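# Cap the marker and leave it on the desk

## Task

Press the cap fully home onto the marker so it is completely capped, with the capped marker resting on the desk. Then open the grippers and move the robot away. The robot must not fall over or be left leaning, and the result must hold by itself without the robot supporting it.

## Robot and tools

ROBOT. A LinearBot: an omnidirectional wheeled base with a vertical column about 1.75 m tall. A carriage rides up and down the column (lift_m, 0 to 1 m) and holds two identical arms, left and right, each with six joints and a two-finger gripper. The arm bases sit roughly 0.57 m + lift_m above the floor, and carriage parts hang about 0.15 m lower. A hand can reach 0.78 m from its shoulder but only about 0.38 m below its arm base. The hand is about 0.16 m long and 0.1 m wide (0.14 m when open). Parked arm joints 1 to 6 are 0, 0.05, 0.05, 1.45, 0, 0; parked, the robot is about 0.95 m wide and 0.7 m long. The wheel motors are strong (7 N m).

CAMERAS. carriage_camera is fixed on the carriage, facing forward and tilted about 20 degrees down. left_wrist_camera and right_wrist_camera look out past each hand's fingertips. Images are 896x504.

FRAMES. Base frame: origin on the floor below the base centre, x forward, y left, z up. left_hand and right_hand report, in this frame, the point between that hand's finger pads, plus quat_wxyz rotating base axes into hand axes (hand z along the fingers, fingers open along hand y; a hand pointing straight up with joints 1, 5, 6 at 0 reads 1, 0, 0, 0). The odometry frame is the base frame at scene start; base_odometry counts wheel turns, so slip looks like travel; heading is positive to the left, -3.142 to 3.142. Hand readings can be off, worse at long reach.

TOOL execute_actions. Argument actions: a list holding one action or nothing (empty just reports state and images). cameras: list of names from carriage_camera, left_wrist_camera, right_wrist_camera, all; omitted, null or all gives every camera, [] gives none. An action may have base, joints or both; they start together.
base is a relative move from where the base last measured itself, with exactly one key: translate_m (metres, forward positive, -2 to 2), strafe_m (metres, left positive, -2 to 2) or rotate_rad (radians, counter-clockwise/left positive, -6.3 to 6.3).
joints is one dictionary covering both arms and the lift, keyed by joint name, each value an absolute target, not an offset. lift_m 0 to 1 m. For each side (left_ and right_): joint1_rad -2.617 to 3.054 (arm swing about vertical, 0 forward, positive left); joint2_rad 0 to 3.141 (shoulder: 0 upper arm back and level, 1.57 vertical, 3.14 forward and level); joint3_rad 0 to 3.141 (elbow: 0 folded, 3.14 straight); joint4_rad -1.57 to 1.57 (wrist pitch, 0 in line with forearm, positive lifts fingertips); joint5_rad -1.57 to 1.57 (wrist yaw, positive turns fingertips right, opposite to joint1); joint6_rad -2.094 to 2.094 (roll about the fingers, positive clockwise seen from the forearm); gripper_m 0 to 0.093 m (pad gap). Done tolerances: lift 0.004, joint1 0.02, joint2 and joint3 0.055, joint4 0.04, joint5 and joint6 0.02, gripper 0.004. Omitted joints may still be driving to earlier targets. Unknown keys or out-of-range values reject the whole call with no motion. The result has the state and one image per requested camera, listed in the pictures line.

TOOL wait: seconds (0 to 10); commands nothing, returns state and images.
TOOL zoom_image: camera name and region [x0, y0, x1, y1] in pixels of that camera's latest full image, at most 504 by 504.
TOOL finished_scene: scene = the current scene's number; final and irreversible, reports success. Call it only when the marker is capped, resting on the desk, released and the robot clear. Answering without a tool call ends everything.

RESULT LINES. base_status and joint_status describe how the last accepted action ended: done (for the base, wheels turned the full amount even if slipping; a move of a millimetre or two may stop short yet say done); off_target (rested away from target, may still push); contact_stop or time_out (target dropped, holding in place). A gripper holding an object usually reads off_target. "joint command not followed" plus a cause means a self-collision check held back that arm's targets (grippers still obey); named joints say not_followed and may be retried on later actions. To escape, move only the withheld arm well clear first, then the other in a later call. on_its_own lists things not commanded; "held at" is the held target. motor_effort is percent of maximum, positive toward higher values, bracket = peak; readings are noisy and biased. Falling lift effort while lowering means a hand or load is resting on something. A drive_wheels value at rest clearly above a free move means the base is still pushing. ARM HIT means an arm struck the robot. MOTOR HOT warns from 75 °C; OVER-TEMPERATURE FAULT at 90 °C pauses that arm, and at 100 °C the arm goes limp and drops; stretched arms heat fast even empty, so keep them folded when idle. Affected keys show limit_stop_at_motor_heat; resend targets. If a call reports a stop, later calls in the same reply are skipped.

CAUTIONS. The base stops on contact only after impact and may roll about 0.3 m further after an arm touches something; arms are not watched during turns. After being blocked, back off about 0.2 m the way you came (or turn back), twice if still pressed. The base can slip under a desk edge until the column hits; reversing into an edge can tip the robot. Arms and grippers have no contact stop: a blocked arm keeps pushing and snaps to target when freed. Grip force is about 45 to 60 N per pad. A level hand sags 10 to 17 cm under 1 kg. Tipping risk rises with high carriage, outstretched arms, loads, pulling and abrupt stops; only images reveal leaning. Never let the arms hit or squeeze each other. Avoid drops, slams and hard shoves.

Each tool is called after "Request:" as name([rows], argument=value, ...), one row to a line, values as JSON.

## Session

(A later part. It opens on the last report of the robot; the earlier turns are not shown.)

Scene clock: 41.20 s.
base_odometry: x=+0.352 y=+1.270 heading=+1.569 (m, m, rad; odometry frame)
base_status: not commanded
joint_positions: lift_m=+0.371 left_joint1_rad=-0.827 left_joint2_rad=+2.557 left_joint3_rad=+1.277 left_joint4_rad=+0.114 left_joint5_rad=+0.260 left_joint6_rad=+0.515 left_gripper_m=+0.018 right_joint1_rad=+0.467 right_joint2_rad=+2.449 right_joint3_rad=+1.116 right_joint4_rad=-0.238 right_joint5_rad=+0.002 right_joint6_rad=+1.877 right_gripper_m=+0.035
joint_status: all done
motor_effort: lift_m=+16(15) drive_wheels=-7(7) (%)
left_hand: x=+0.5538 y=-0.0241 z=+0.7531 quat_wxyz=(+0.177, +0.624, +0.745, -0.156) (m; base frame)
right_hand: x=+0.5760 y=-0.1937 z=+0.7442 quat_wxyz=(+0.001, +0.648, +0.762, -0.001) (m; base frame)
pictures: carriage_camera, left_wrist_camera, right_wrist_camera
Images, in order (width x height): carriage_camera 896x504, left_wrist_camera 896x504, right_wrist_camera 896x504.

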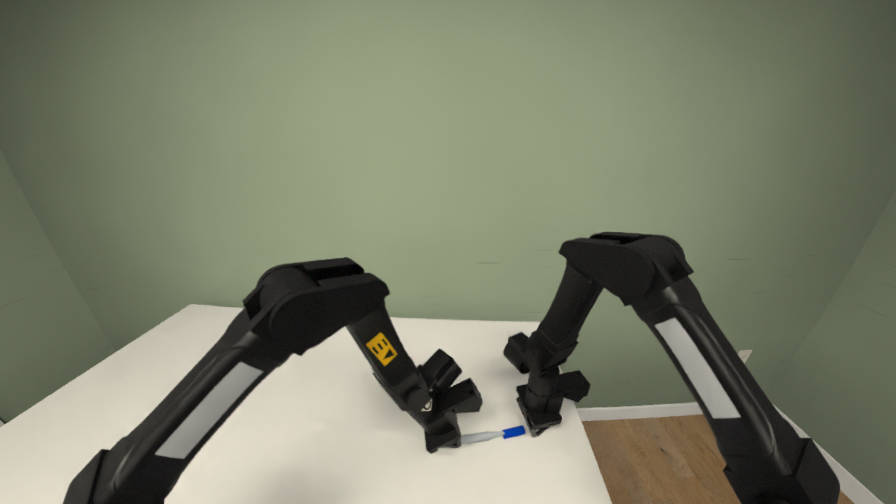

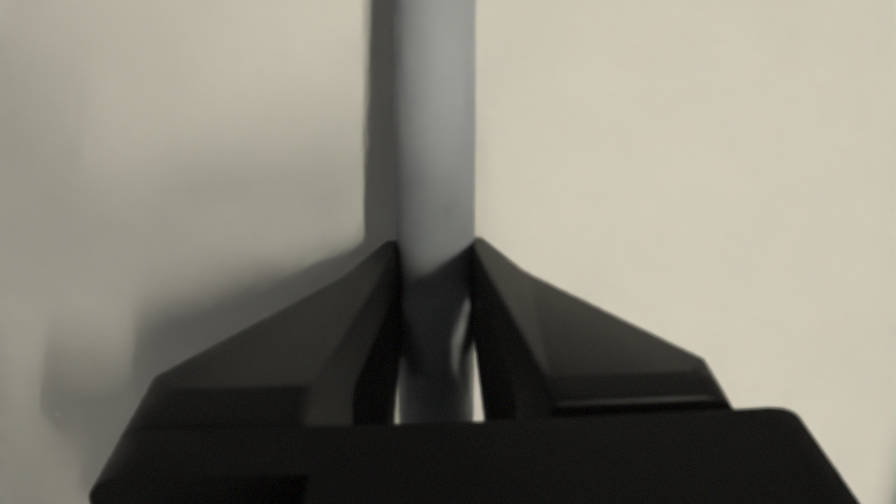

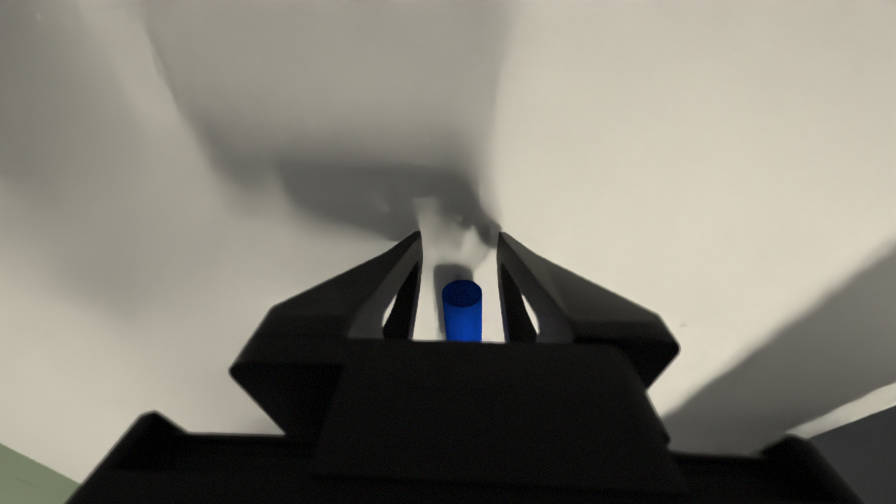

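Request:
execute_actions([
  {"joints": {"right_gripper_m": 0.004}},
], cameras=["carriage_camera", "right_wrist_camera"])

Request:
zoom_image(camera="carriage_camera", region=[410, 380, 590, 480])

Scene clock: 41.87 s.
base_odometry: x=+0.352 y=+1.270 heading=+1.569 (m, m, rad; odometry frame)
base_status: not commanded
joint_positions: lift_m=+0.371 left_joint1_rad=-0.827 left_joint2_rad=+2.557 left_joint3_rad=+1.277 left_joint4_rad=+0.114 left_joint5_rad=+0.260 left_joint6_rad=+0.515 left_gripper_m=+0.018 right_joint1_rad=+0.467 right_joint2_rad=+2.449 right_joint3_rad=+1.116 right_joint4_rad=-0.238 right_joint5_rad=+0.002 right_joint6_rad=+1.877 right_gripper_m=+0.004
joint_status: all done
motor_effort: lift_m=+15(15) drive_wheels=+3(6) (%)
left_hand: x=+0.5538 y=-0.0241 z=+0.7531 quat_wxyz=(+0.177, +0.624, +0.745, -0.156) (m; base frame)
right_hand: x=+0.5760 y=-0.1937 z=+0.7442 quat_wxyz=(+0.001, +0.648, +0.762, -0.001) (m; base frame)
pictures: carriage_camera, right_wrist_camera
Images, in order (width x height): carriage_camera 896x504, right_wrist_camera 896x504.

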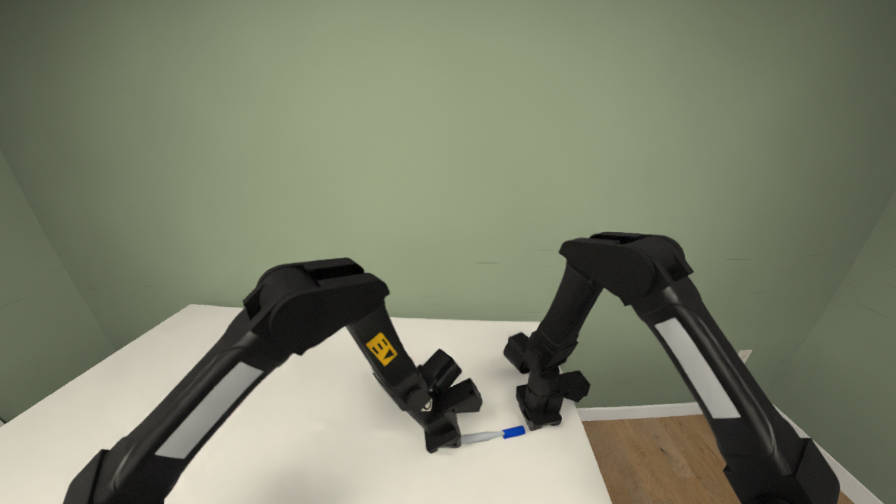

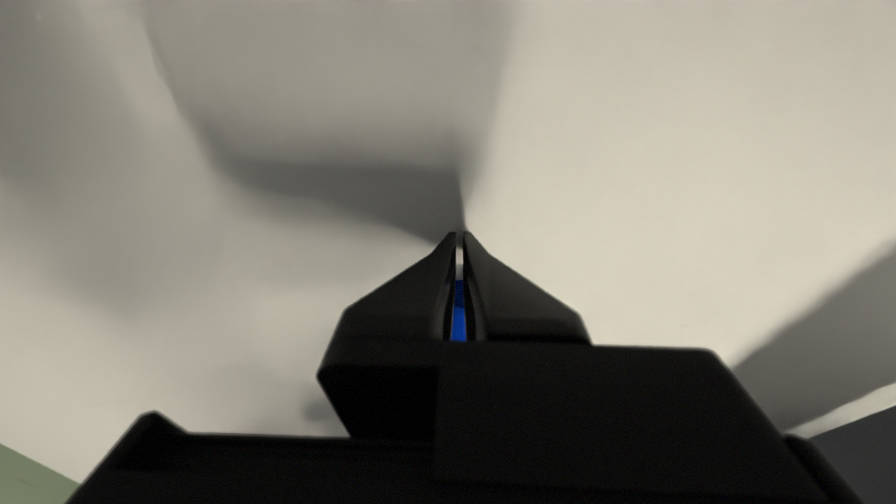

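Region (410, 380, 590, 480) of carriage_camera's 896x504 image, scaled by 2.800, with more detail than that image has.

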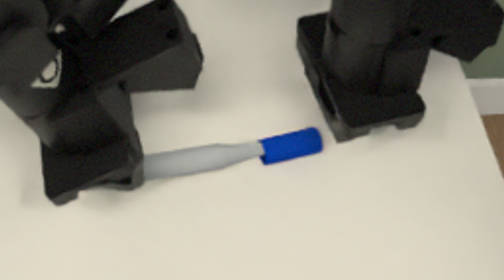

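Request:
execute_actions([
  {"joints": {"right_joint1_rad": 0.60, "right_joint2_rad": 2.466, "right_joint3_rad": 1.175, "right_joint4_rad": -0.265, "right_joint6_rad": 1.995}},
])

Request:
zoom_image(camera="carriage_camera", region=[410, 380, 590, 480])

Scene clock: 42.73 s.
base_odometry: x=+0.352 y=+1.270 heading=+1.569 (m, m, rad; odometry frame)
base_status: not commanded
joint_positions: lift_m=+0.371 left_joint1_rad=-0.827 left_joint2_rad=+2.557 left_joint3_rad=+1.277 left_joint4_rad=+0.105 left_joint5_rad=+0.254 left_joint6_rad=+0.515 left_gripper_m=+0.018 right_joint1_rad=+0.604 right_joint2_rad=+2.456 right_joint3_rad=+1.154 right_joint4_rad=-0.264 right_joint5_rad=+0.005 right_joint6_rad=+1.989 right_gripper_m=+0.004
joint_status: all done
motor_effort: lift_m=+16(16) drive_wheels=+3(7) (%)
left_hand: x=+0.5531 y=-0.0219 z=+0.7517 quat_wxyz=(+0.173, +0.624, +0.746, -0.153) (m; base frame)
right_hand: x=+0.5604 y=-0.1489 z=+0.7465 quat_wxyz=(+0.003, +0.638, +0.770, +0.002) (m; base frame)
pictures: carriage_camera, left_wrist_camera, right_wrist_camera
Images, in order (width x height): carriage_camera 896x504, left_wrist_camera 896x504, right_wrist_camera 896x504.

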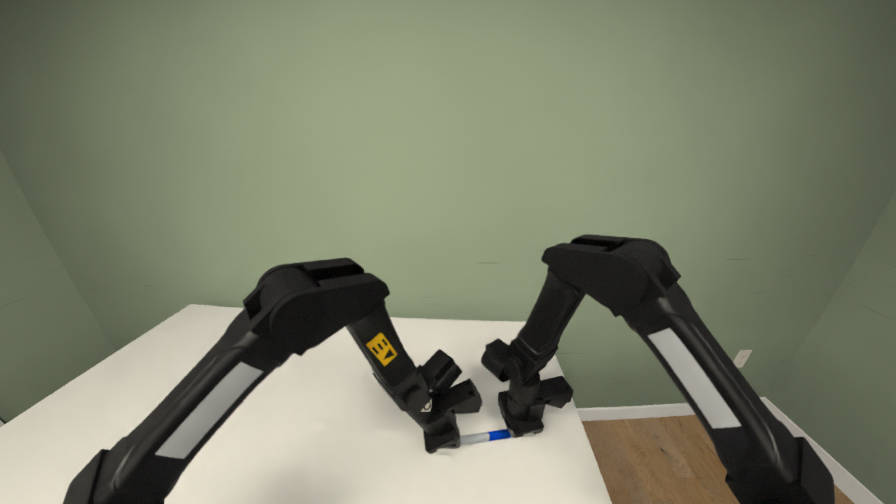

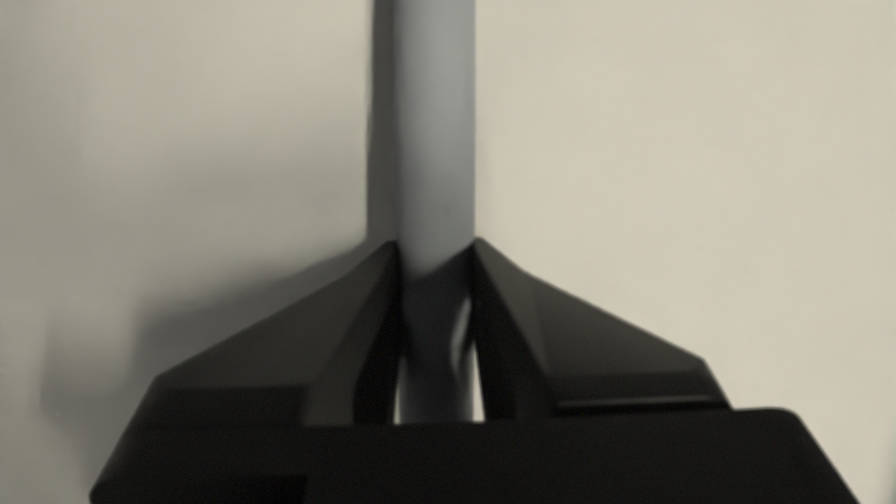

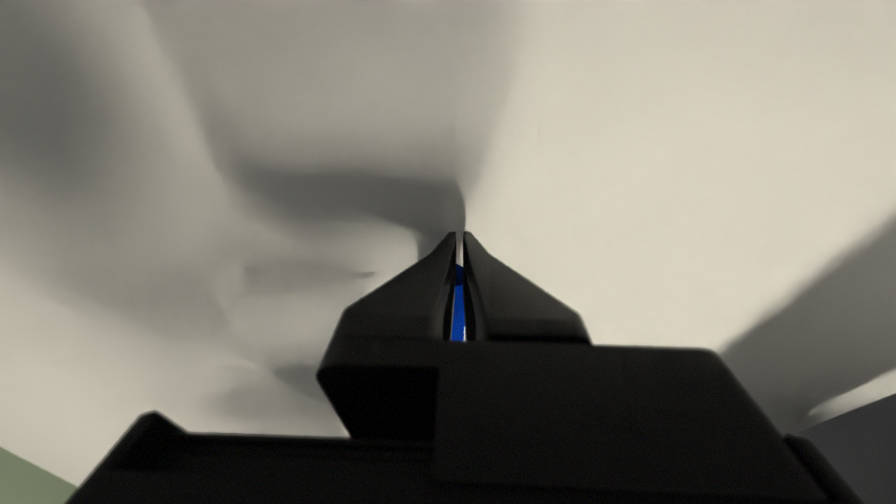

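Region (410, 380, 590, 480) of carriage_camera's 896x504 image, scaled by 2.800, with more detail than that image has.

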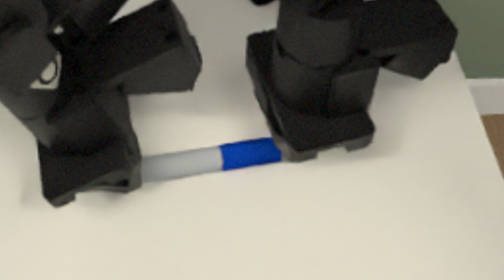

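Request:
execute_actions([
  {"joints": {"right_joint1_rad": 0.645, "right_joint2_rad": 2.455, "right_joint3_rad": 1.205, "right_joint4_rad": -0.22, "right_joint5_rad": -0.07, "left_joint1_rad": -0.855, "left_joint2_rad": 2.53, "left_joint3_rad": 1.33, "left_joint4_rad": 0.20, "left_joint5_rad": 0.30}},
])

Request:
zoom_image(camera="carriage_camera", region=[410, 380, 590, 480])

Scene clock: 44.07 s.
base_odometry: x=+0.352 y=+1.270 heading=+1.569 (m, m, rad; odometry frame)
base_status: not commanded
joint_positions: lift_m=+0.371 left_joint1_rad=-0.828 left_joint2_rad=+2.557 left_joint3_rad=+1.284 left_joint4_rad=+0.088 left_joint5_rad=+0.252 left_joint6_rad=+0.511 left_gripper_m=+0.018 right_joint1_rad=+0.615 right_joint2_rad=+2.456 right_joint3_rad=+1.161 right_joint4_rad=-0.273 right_joint5_rad=+0.002 right_joint6_rad=+1.990 right_gripper_m=+0.004
joint_status: left_joint1_rad off_target (ended at -0.828, target -0.855); left_joint4_rad off_target (ended at +0.088, target +0.200); left_joint5_rad off_target (ended at +0.252, target +0.300); right_joint1_rad off_target (ended at +0.615, target +0.645); right_joint4_rad off_target (ended at -0.272, target -0.220); right_joint5_rad off_target (ended at +0.002, target -0.070); the others done
motor_effort: lift_m=+16(15) drive_wheels=-6(7) (%)
left_hand: x=+0.5525 y=-0.0215 z=+0.7516 quat_wxyz=(+0.168, +0.623, +0.748, -0.152) (m; base frame)
right_hand: x=+0.5590 y=-0.1445 z=+0.7474 quat_wxyz=(+0.001, +0.634, +0.773, +0.001) (m; base frame)
pictures: carriage_camera, left_wrist_camera, right_wrist_camera
Images, in order (width x height): carriage_camera 896x504, left_wrist_camera 896x504, right_wrist_camera 896x504.

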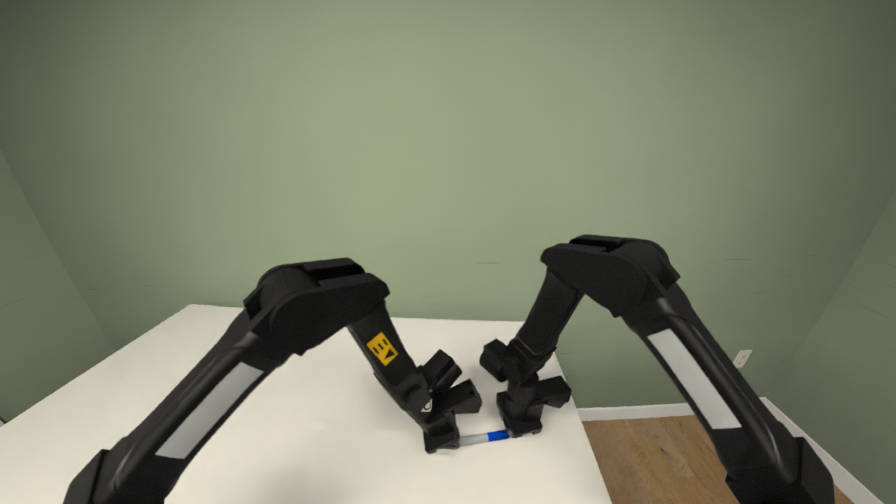

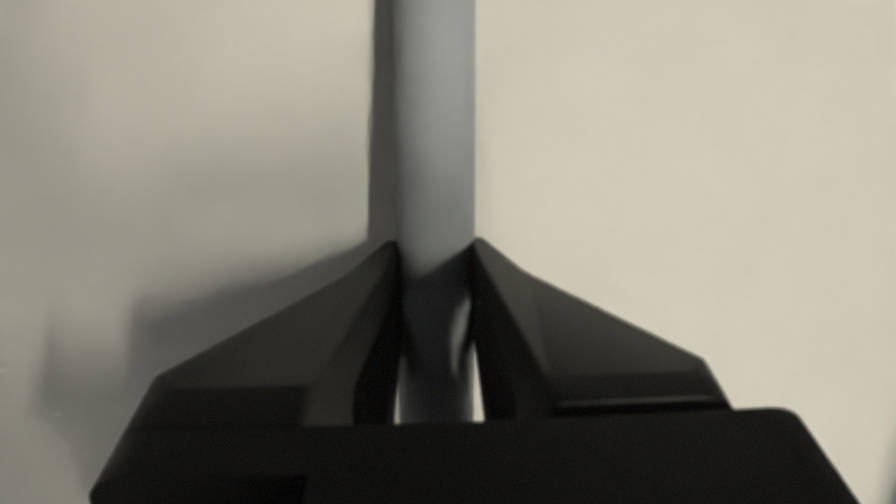

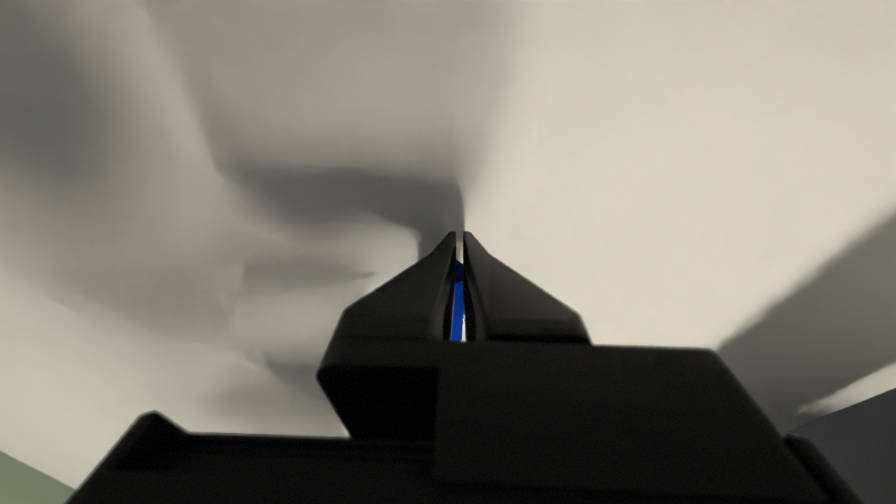

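Region (410, 380, 590, 480) of carriage_camera's 896x504 image, scaled by 2.800, with more detail than that image has.

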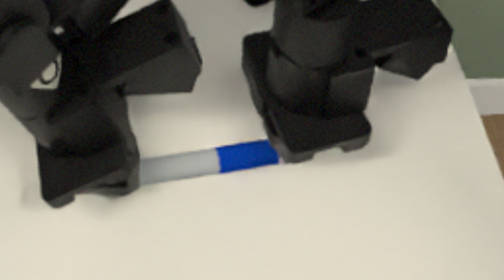

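Request:
zoom_image(camera="carriage_camera", region=[455, 420, 515, 455])

Region (455, 420, 515, 455) of carriage_camera's 896x504 image, scaled by 8.400, with more detail than that image has; it fills the top 294 rows of this view, and the rest is white.

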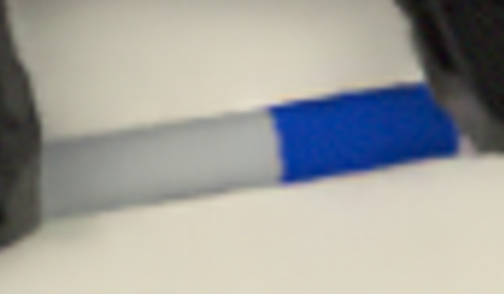

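Request:
execute_actions([
  {"joints": {"right_joint1_rad": 0.675, "right_joint2_rad": 2.44, "right_joint3_rad": 1.235, "right_joint4_rad": -0.165, "right_joint5_rad": -0.145, "left_joint1_rad": -0.885, "left_joint2_rad": 2.505, "left_joint3_rad": 1.365, "left_joint4_rad": 0.32, "left_joint5_rad": 0.35}},
], cameras=["carriage_camera", "right_wrist_camera"])

Request:
zoom_image(camera="carriage_camera", region=[455, 420, 515, 455])

Scene clock: 45.30 s.
base_odometry: x=+0.352 y=+1.270 heading=+1.569 (m, m, rad; odometry frame)
base_status: not commanded
joint_positions: lift_m=+0.371 left_joint1_rad=-0.852 left_joint2_rad=+2.556 left_joint3_rad=+1.298 left_joint4_rad=+0.135 left_joint5_rad=+0.264 left_joint6_rad=+0.511 left_gripper_m=+0.018 right_joint1_rad=+0.600 right_joint2_rad=+2.458 right_joint3_rad=+1.164 right_joint4_rad=-0.352 right_joint5_rad=+0.083 right_joint6_rad=+1.988 right_gripper_m=+0.004
joint_status: left_joint1_rad off_target (ended at -0.852, target -0.885); left_joint3_rad off_target (ended at +1.298, target +1.365); left_joint4_rad off_target (ended at +0.134, target +0.320); left_joint5_rad off_target (ended at +0.264, target +0.350); right_joint1_rad not_followed (moved -0.015 of +0.060); right_joint2_rad not_followed (moved +0.002 of -0.016); right_joint3_rad not_followed (moved +0.002 of +0.074); right_joint4_rad not_followed (moved -0.080 of +0.108); right_joint5_rad not_followed (moved +0.081 of -0.147); the others done
motor_effort: lift_m=+16(16) drive_wheels=+3(5) (%)
left_hand: x=+0.5532 y=-0.0420 z=+0.7604 quat_wxyz=(+0.195, +0.631, +0.732, -0.164) (m; base frame)
right_hand: x=+0.5540 y=-0.1710 z=+0.7482 quat_wxyz=(+0.029, +0.637, +0.769, -0.048) (m; base frame)
pictures: carriage_camera, right_wrist_camera
joint command not followed: on one or more control steps a check withheld the commanded joint targets of the left arm, and it was not sent them on those steps.
cause: the commanded joint targets would bring a part of the robot too close to another arm (this arm's wrist (the part past joint 4) and the other arm's wrist (the part past joint 4)); next, command targets that bring no part of the robot closer to that arm.
joint command not followed: on one or more control steps a check withheld the commanded joint targets of the right arm, and it was not sent them on those steps. On the call's last step the targets were still withheld.
cause: the commanded joint targets would bring a part of the robot too close to another arm (this arm's wrist (the part past joint 4) and the other arm's wrist (the part past joint 4)); next, command targets that bring no part of the robot closer to that arm.
Images, in order (width x height): carriage_camera 896x504, right_wrist_camera 896x504.

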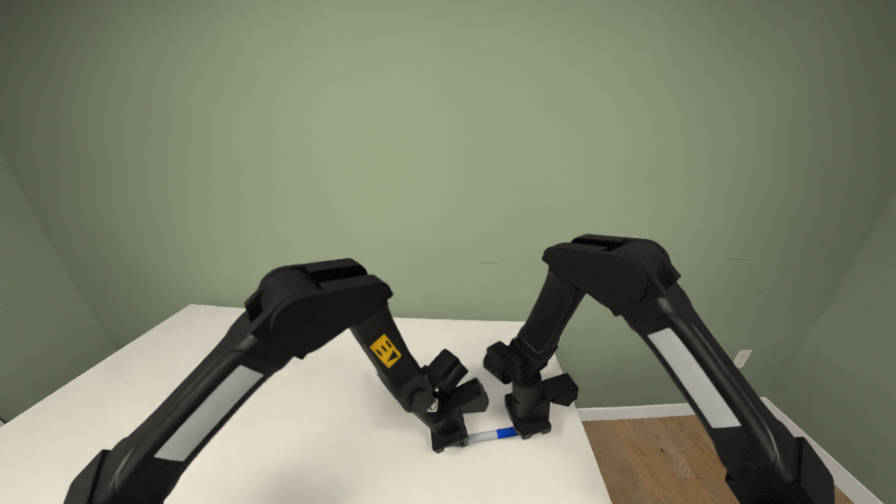

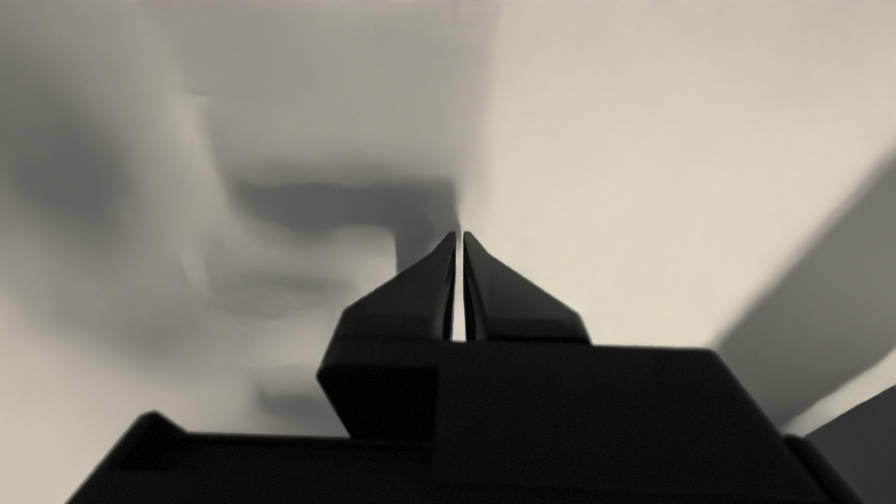

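Region (455, 420, 515, 455) of carriage_camera's 896x504 image, scaled by 8.400, with more detail than that image has; it fills the top 294 rows of this view, and the rest is white.

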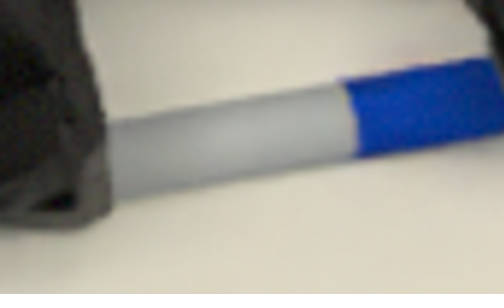

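Request:
execute_actions([
  {"joints": {"right_joint1_rad": 0.50, "right_joint2_rad": 2.40, "right_joint3_rad": 1.12, "right_joint4_rad": -0.29, "right_joint5_rad": 0.0, "left_joint1_rad": -0.829, "left_joint2_rad": 2.556, "left_joint3_rad": 1.29, "left_joint4_rad": 0.125, "left_joint5_rad": 0.262}},
])

Request:
zoom_image(camera="carriage_camera", region=[440, 410, 540, 460])

Scene clock: 47.03 s.
base_odometry: x=+0.352 y=+1.270 heading=+1.569 (m, m, rad; odometry frame)
base_status: not commanded
joint_positions: lift_m=+0.371 left_joint1_rad=-0.825 left_joint2_rad=+2.568 left_joint3_rad=+1.289 left_joint4_rad=+0.104 left_joint5_rad=+0.252 left_joint6_rad=+0.510 left_gripper_m=+0.018 right_joint1_rad=+0.492 right_joint2_rad=+2.413 right_joint3_rad=+1.143 right_joint4_rad=-0.305 right_joint5_rad=+0.008 right_joint6_rad=+1.992 right_gripper_m=+0.004
joint_status: all done
motor_effort: lift_m=+16(16) drive_wheels=-6(7) (%)
left_hand: x=+0.5551 y=-0.0225 z=+0.7491 quat_wxyz=(+0.173, +0.622, +0.749, -0.152) (m; base frame)
right_hand: x=+0.5787 y=-0.1838 z=+0.7590 quat_wxyz=(+0.003, +0.682, +0.732, -0.003) (m; base frame)
pictures: carriage_camera, left_wrist_camera, right_wrist_camera
joint command not followed: on one or more control steps a check withheld the commanded joint targets of the right arm, and it was not sent them on those steps.
cause: the commanded joint targets would bring a part of the robot too close to another arm (this arm's wrist (the part past joint 4) and the other arm's wrist (the part past joint 4)); next, command targets that bring no part of the robot closer to that arm.
Images, in order (width x height): carriage_camera 896x504, left_wrist_camera 896x504, right_wrist_camera 896x504.

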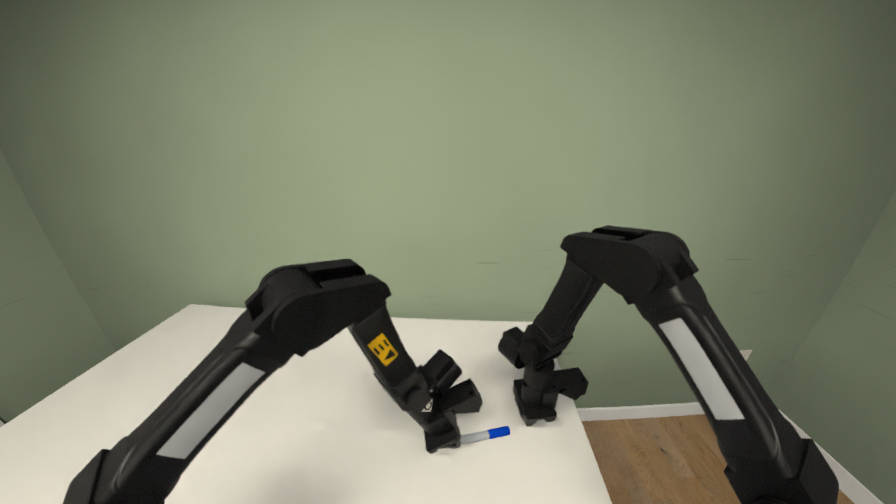

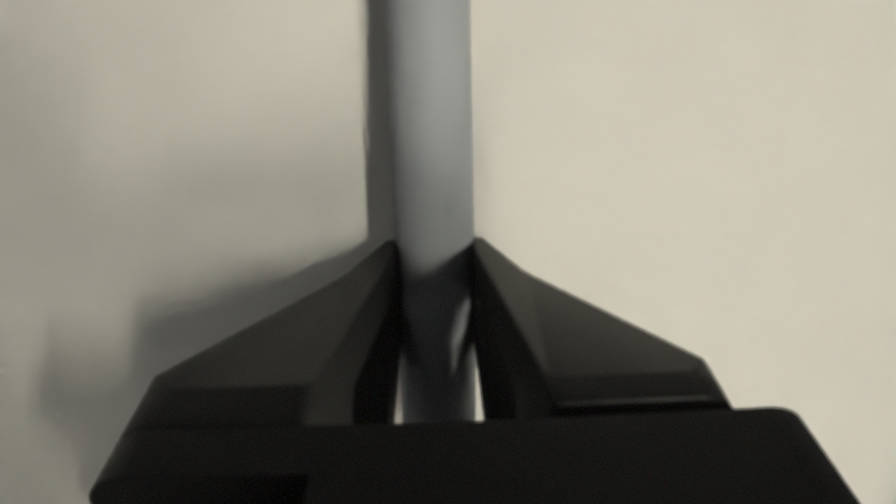

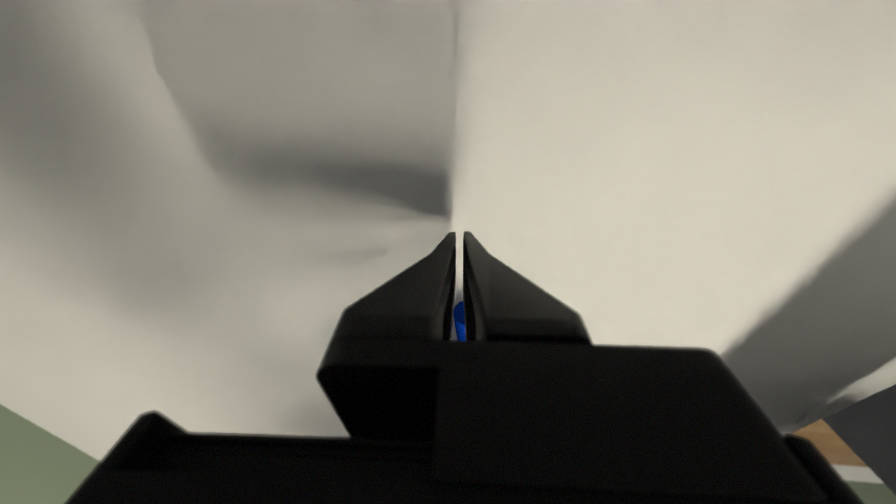

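Region (440, 410, 540, 460) of carriage_camera's 896x504 image, scaled by 5.040, with more detail than that image has.

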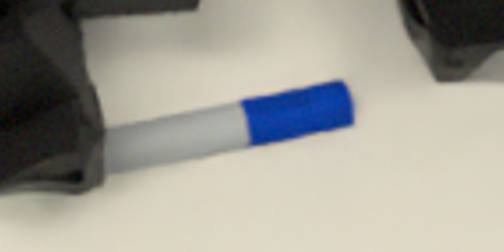

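Request:
execute_actions([
  {"joints": {"right_joint1_rad": 0.167, "right_joint5_rad": -0.80, "right_joint6_rad": -1.58, "right_joint2_rad": 2.45, "right_joint3_rad": 1.10, "right_joint4_rad": -0.23}},
])

Scene clock: 49.97 s.
base_odometry: x=+0.352 y=+1.270 heading=+1.569 (m, m, rad; odometry frame)
base_status: not commanded
joint_positions: lift_m=+0.371 left_joint1_rad=-0.825 left_joint2_rad=+2.568 left_joint3_rad=+1.289 left_joint4_rad=+0.104 left_joint5_rad=+0.253 left_joint6_rad=+0.510 left_gripper_m=+0.018 right_joint1_rad=+0.160 right_joint2_rad=+2.440 right_joint3_rad=+1.125 right_joint4_rad=-0.240 right_joint5_rad=-0.793 right_joint6_rad=-1.573 right_gripper_m=+0.004
joint_status: all done
motor_effort: lift_m=+16(16) drive_wheels=-6(7) (%)
left_hand: x=+0.5551 y=-0.0227 z=+0.7493 quat_wxyz=(+0.173, +0.622, +0.748, -0.153) (m; base frame)
right_hand: x=+0.5940 y=-0.1702 z=+0.7993 quat_wxyz=(+0.256, -0.705, +0.595, +0.289) (m; base frame)
pictures: carriage_camera, left_wrist_camera, right_wrist_camera
Images, in order (width x height): carriage_camera 896x504, left_wrist_camera 896x504, right_wrist_camera 896x504.

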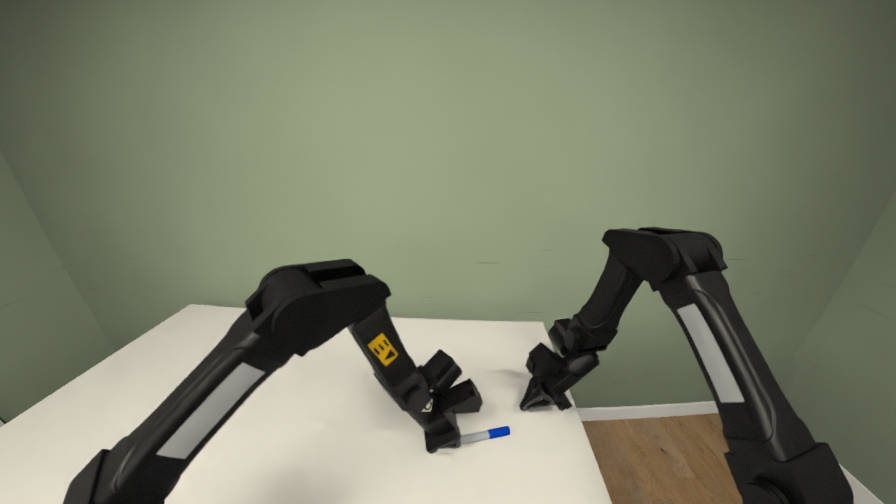

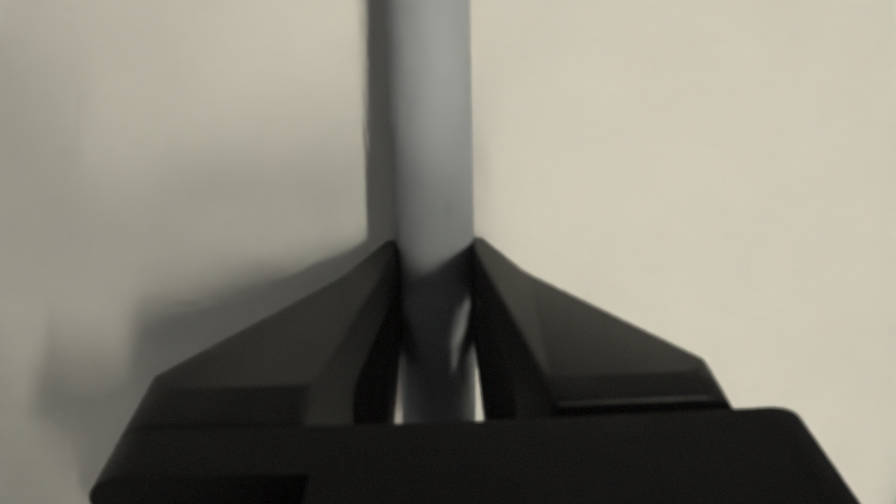

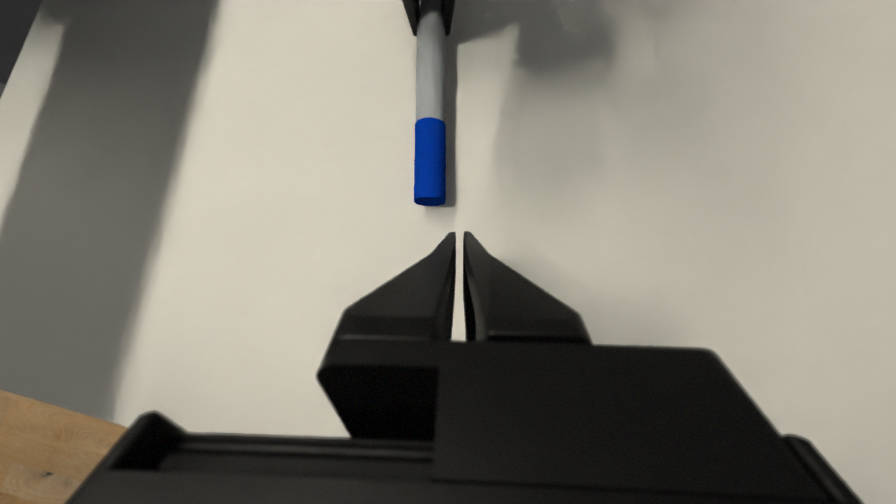

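Request:
zoom_image(camera="right_wrist_camera", region=[390, 80, 470, 160])

Region (390, 80, 470, 160) of right_wrist_camera's 896x504 image, scaled by 6.300, with more detail than that image has.

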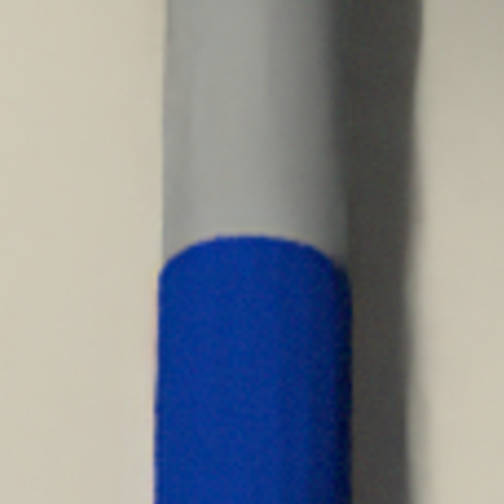

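Request:
execute_actions([
  {"joints": {"right_joint2_rad": 2.598, "right_joint3_rad": 1.115, "right_joint4_rad": -0.10}},
], cameras=["carriage_camera", "right_wrist_camera"])

Scene clock: 50.90 s.
base_odometry: x=+0.352 y=+1.270 heading=+1.569 (m, m, rad; odometry frame)
base_status: not commanded
joint_positions: lift_m=+0.371 left_joint1_rad=-0.825 left_joint2_rad=+2.568 left_joint3_rad=+1.289 left_joint4_rad=+0.105 left_joint5_rad=+0.253 left_joint6_rad=+0.510 left_gripper_m=+0.018 right_joint1_rad=+0.160 right_joint2_rad=+2.602 right_joint3_rad=+1.125 right_joint4_rad=-0.109 right_joint5_rad=-0.795 right_joint6_rad=-1.573 right_gripper_m=+0.004
joint_status: all done
motor_effort: lift_m=+16(16) drive_wheels=-7(6) (%)
left_hand: x=+0.5552 y=-0.0229 z=+0.7493 quat_wxyz=(+0.173, +0.622, +0.748, -0.153) (m; base frame)
right_hand: x=+0.5756 y=-0.1729 z=+0.7483 quat_wxyz=(+0.246, -0.701, +0.599, +0.299) (m; base frame)
pictures: carriage_camera, right_wrist_camera
Images, in order (width x height): carriage_camera 896x504, right_wrist_camera 896x504.

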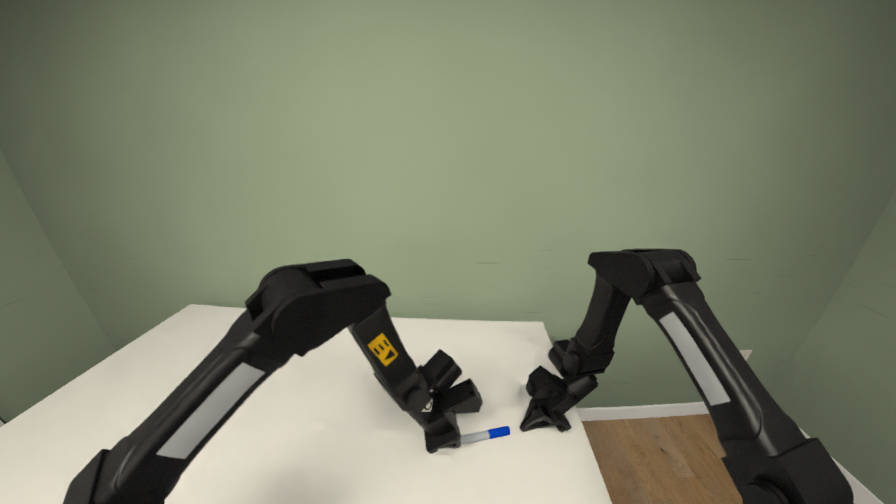

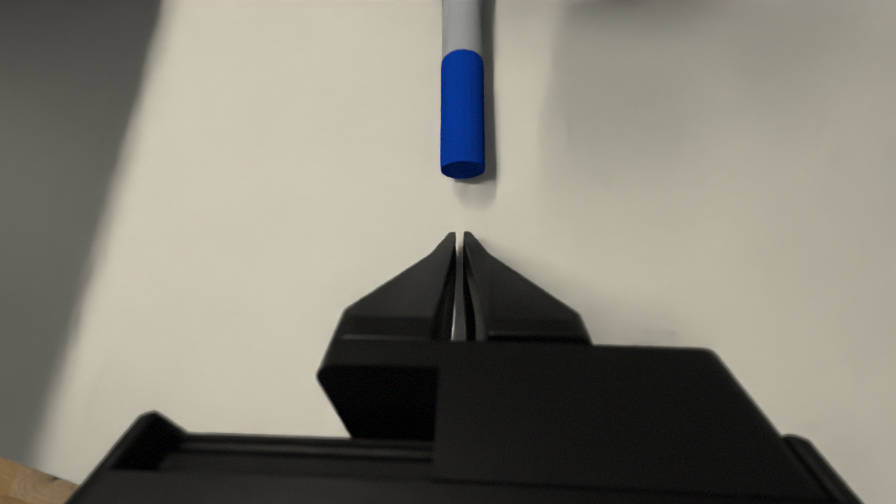

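Request:
execute_actions([
  {"joints": {"right_joint1_rad": 0.25, "right_joint4_rad": -0.05, "right_joint6_rad": -1.47}},
], cameras=["right_wrist_camera"])

Scene clock: 51.93 s.
base_odometry: x=+0.352 y=+1.270 heading=+1.569 (m, m, rad; odometry frame)
base_status: not commanded
joint_positions: lift_m=+0.371 left_joint1_rad=-0.825 left_joint2_rad=+2.568 left_joint3_rad=+1.289 left_joint4_rad=+0.094 left_joint5_rad=+0.252 left_joint6_rad=+0.510 left_gripper_m=+0.018 right_joint1_rad=+0.251 right_joint2_rad=+2.602 right_joint3_rad=+1.125 right_joint4_rad=-0.059 right_joint5_rad=-0.788 right_joint6_rad=-1.476 right_gripper_m=+0.004
joint_status: all done
motor_effort: lift_m=+16(16) drive_wheels=+2(6) (%)
left_hand: x=+0.5537 y=-0.0210 z=+0.7483 quat_wxyz=(+0.168, +0.622, +0.750, -0.152) (m; base frame)
right_hand: x=+0.5682 y=-0.1446 z=+0.7476 quat_wxyz=(+0.234, -0.706, +0.595, +0.305) (m; base frame)
pictures: right_wrist_camera
Images, in order (width x height): right_wrist_camera 896x504.

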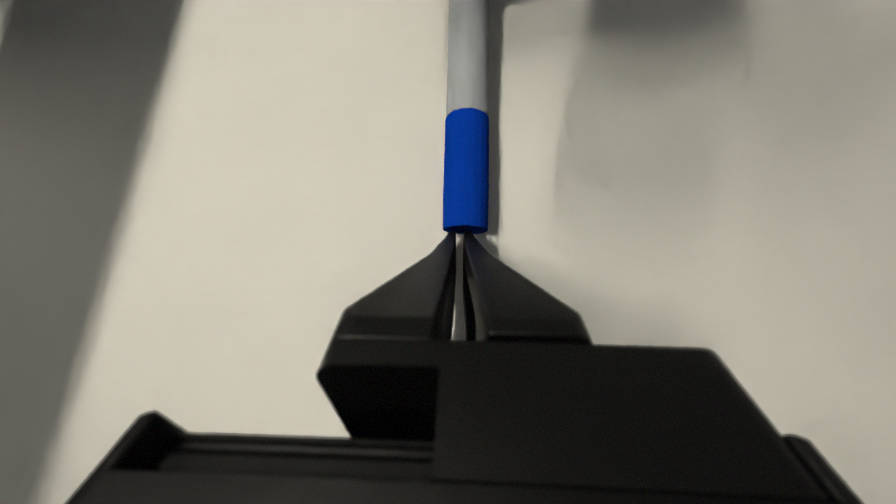

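Request:
execute_actions([
  {"joints": {"right_joint1_rad": 0.315, "right_joint2_rad": 2.61, "right_joint4_rad": -0.04, "right_joint5_rad": -0.92, "left_joint1_rad": -0.885, "left_joint2_rad": 2.515, "left_joint3_rad": 1.365, "left_joint4_rad": 0.32, "left_joint5_rad": 0.35}},
], cameras=["carriage_camera", "right_wrist_camera"])

Scene clock: 52.83 s.
base_odometry: x=+0.352 y=+1.270 heading=+1.569 (m, m, rad; odometry frame)
base_status: not commanded
joint_positions: lift_m=+0.371 left_joint1_rad=-0.834 left_joint2_rad=+2.559 left_joint3_rad=+1.289 left_joint4_rad=+0.078 left_joint5_rad=+0.256 left_joint6_rad=+0.506 left_gripper_m=+0.018 right_joint1_rad=+0.266 right_joint2_rad=+2.602 right_joint3_rad=+1.125 right_joint4_rad=-0.071 right_joint5_rad=-0.784 right_joint6_rad=-1.476 right_gripper_m=+0.004
joint_status: left_joint1_rad off_target (ended at -0.834, target -0.885); left_joint3_rad off_target (ended at +1.289, target +1.365); left_joint4_rad off_target (ended at +0.078, target +0.320); left_joint5_rad off_target (ended at +0.256, target +0.350); right_joint1_rad off_target (ended at +0.266, target +0.315); right_joint5_rad off_target (ended at -0.783, target -0.920); the others done
motor_effort: lift_m=+16(16) drive_wheels=-6(6) (%)
left_hand: x=+0.5493 y=-0.0231 z=+0.7510 quat_wxyz=(+0.163, +0.624, +0.749, -0.154) (m; base frame)
right_hand: x=+0.5631 y=-0.1413 z=+0.7469 quat_wxyz=(+0.226, -0.710, +0.592, +0.308) (m; base frame)
pictures: carriage_camera, right_wrist_camera
Images, in order (width x height): carriage_camera 896x504, right_wrist_camera 896x504.

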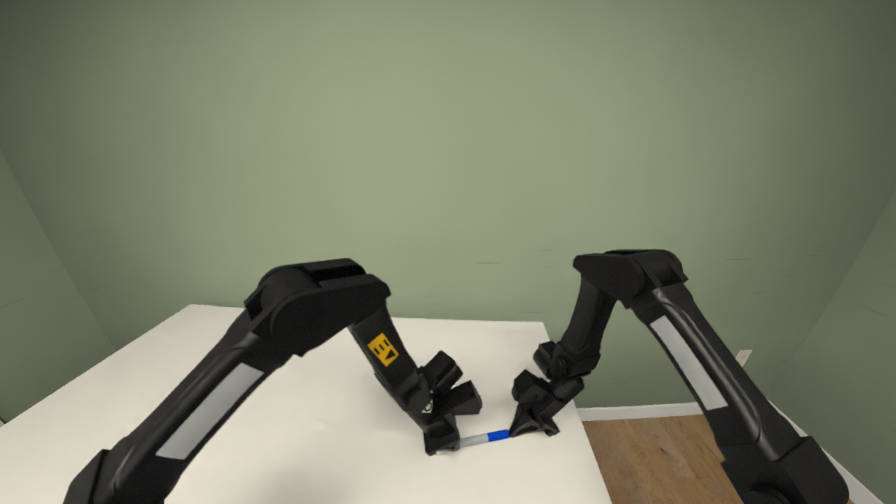

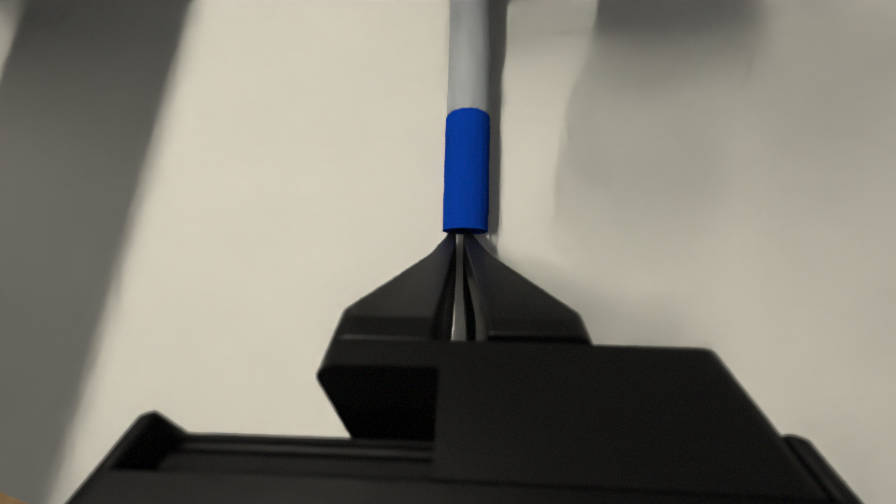

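Request:
zoom_image(camera="carriage_camera", region=[455, 420, 515, 455])

Request:
zoom_image(camera="right_wrist_camera", region=[430, 70, 510, 150])

Region (455, 420, 515, 455) of carriage_camera's 896x504 image, scaled by 8.400, with more detail than that image has; it fills the top 294 rows of this view, and the rest is white.

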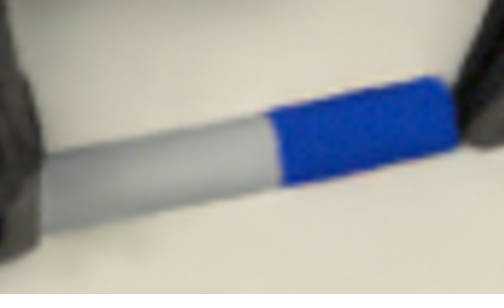

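Region (430, 70, 510, 150) of right_wrist_camera's 896x504 image, scaled by 6.300, with more detail than that image has.

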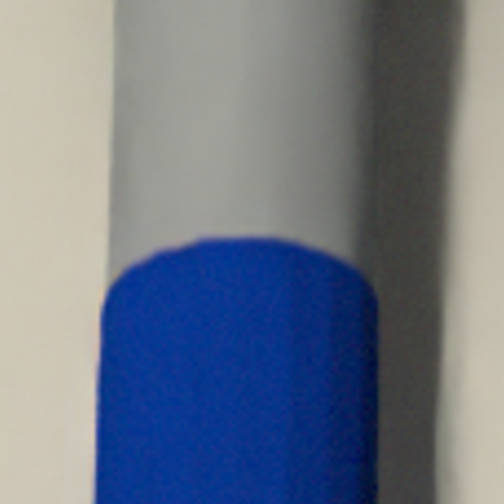

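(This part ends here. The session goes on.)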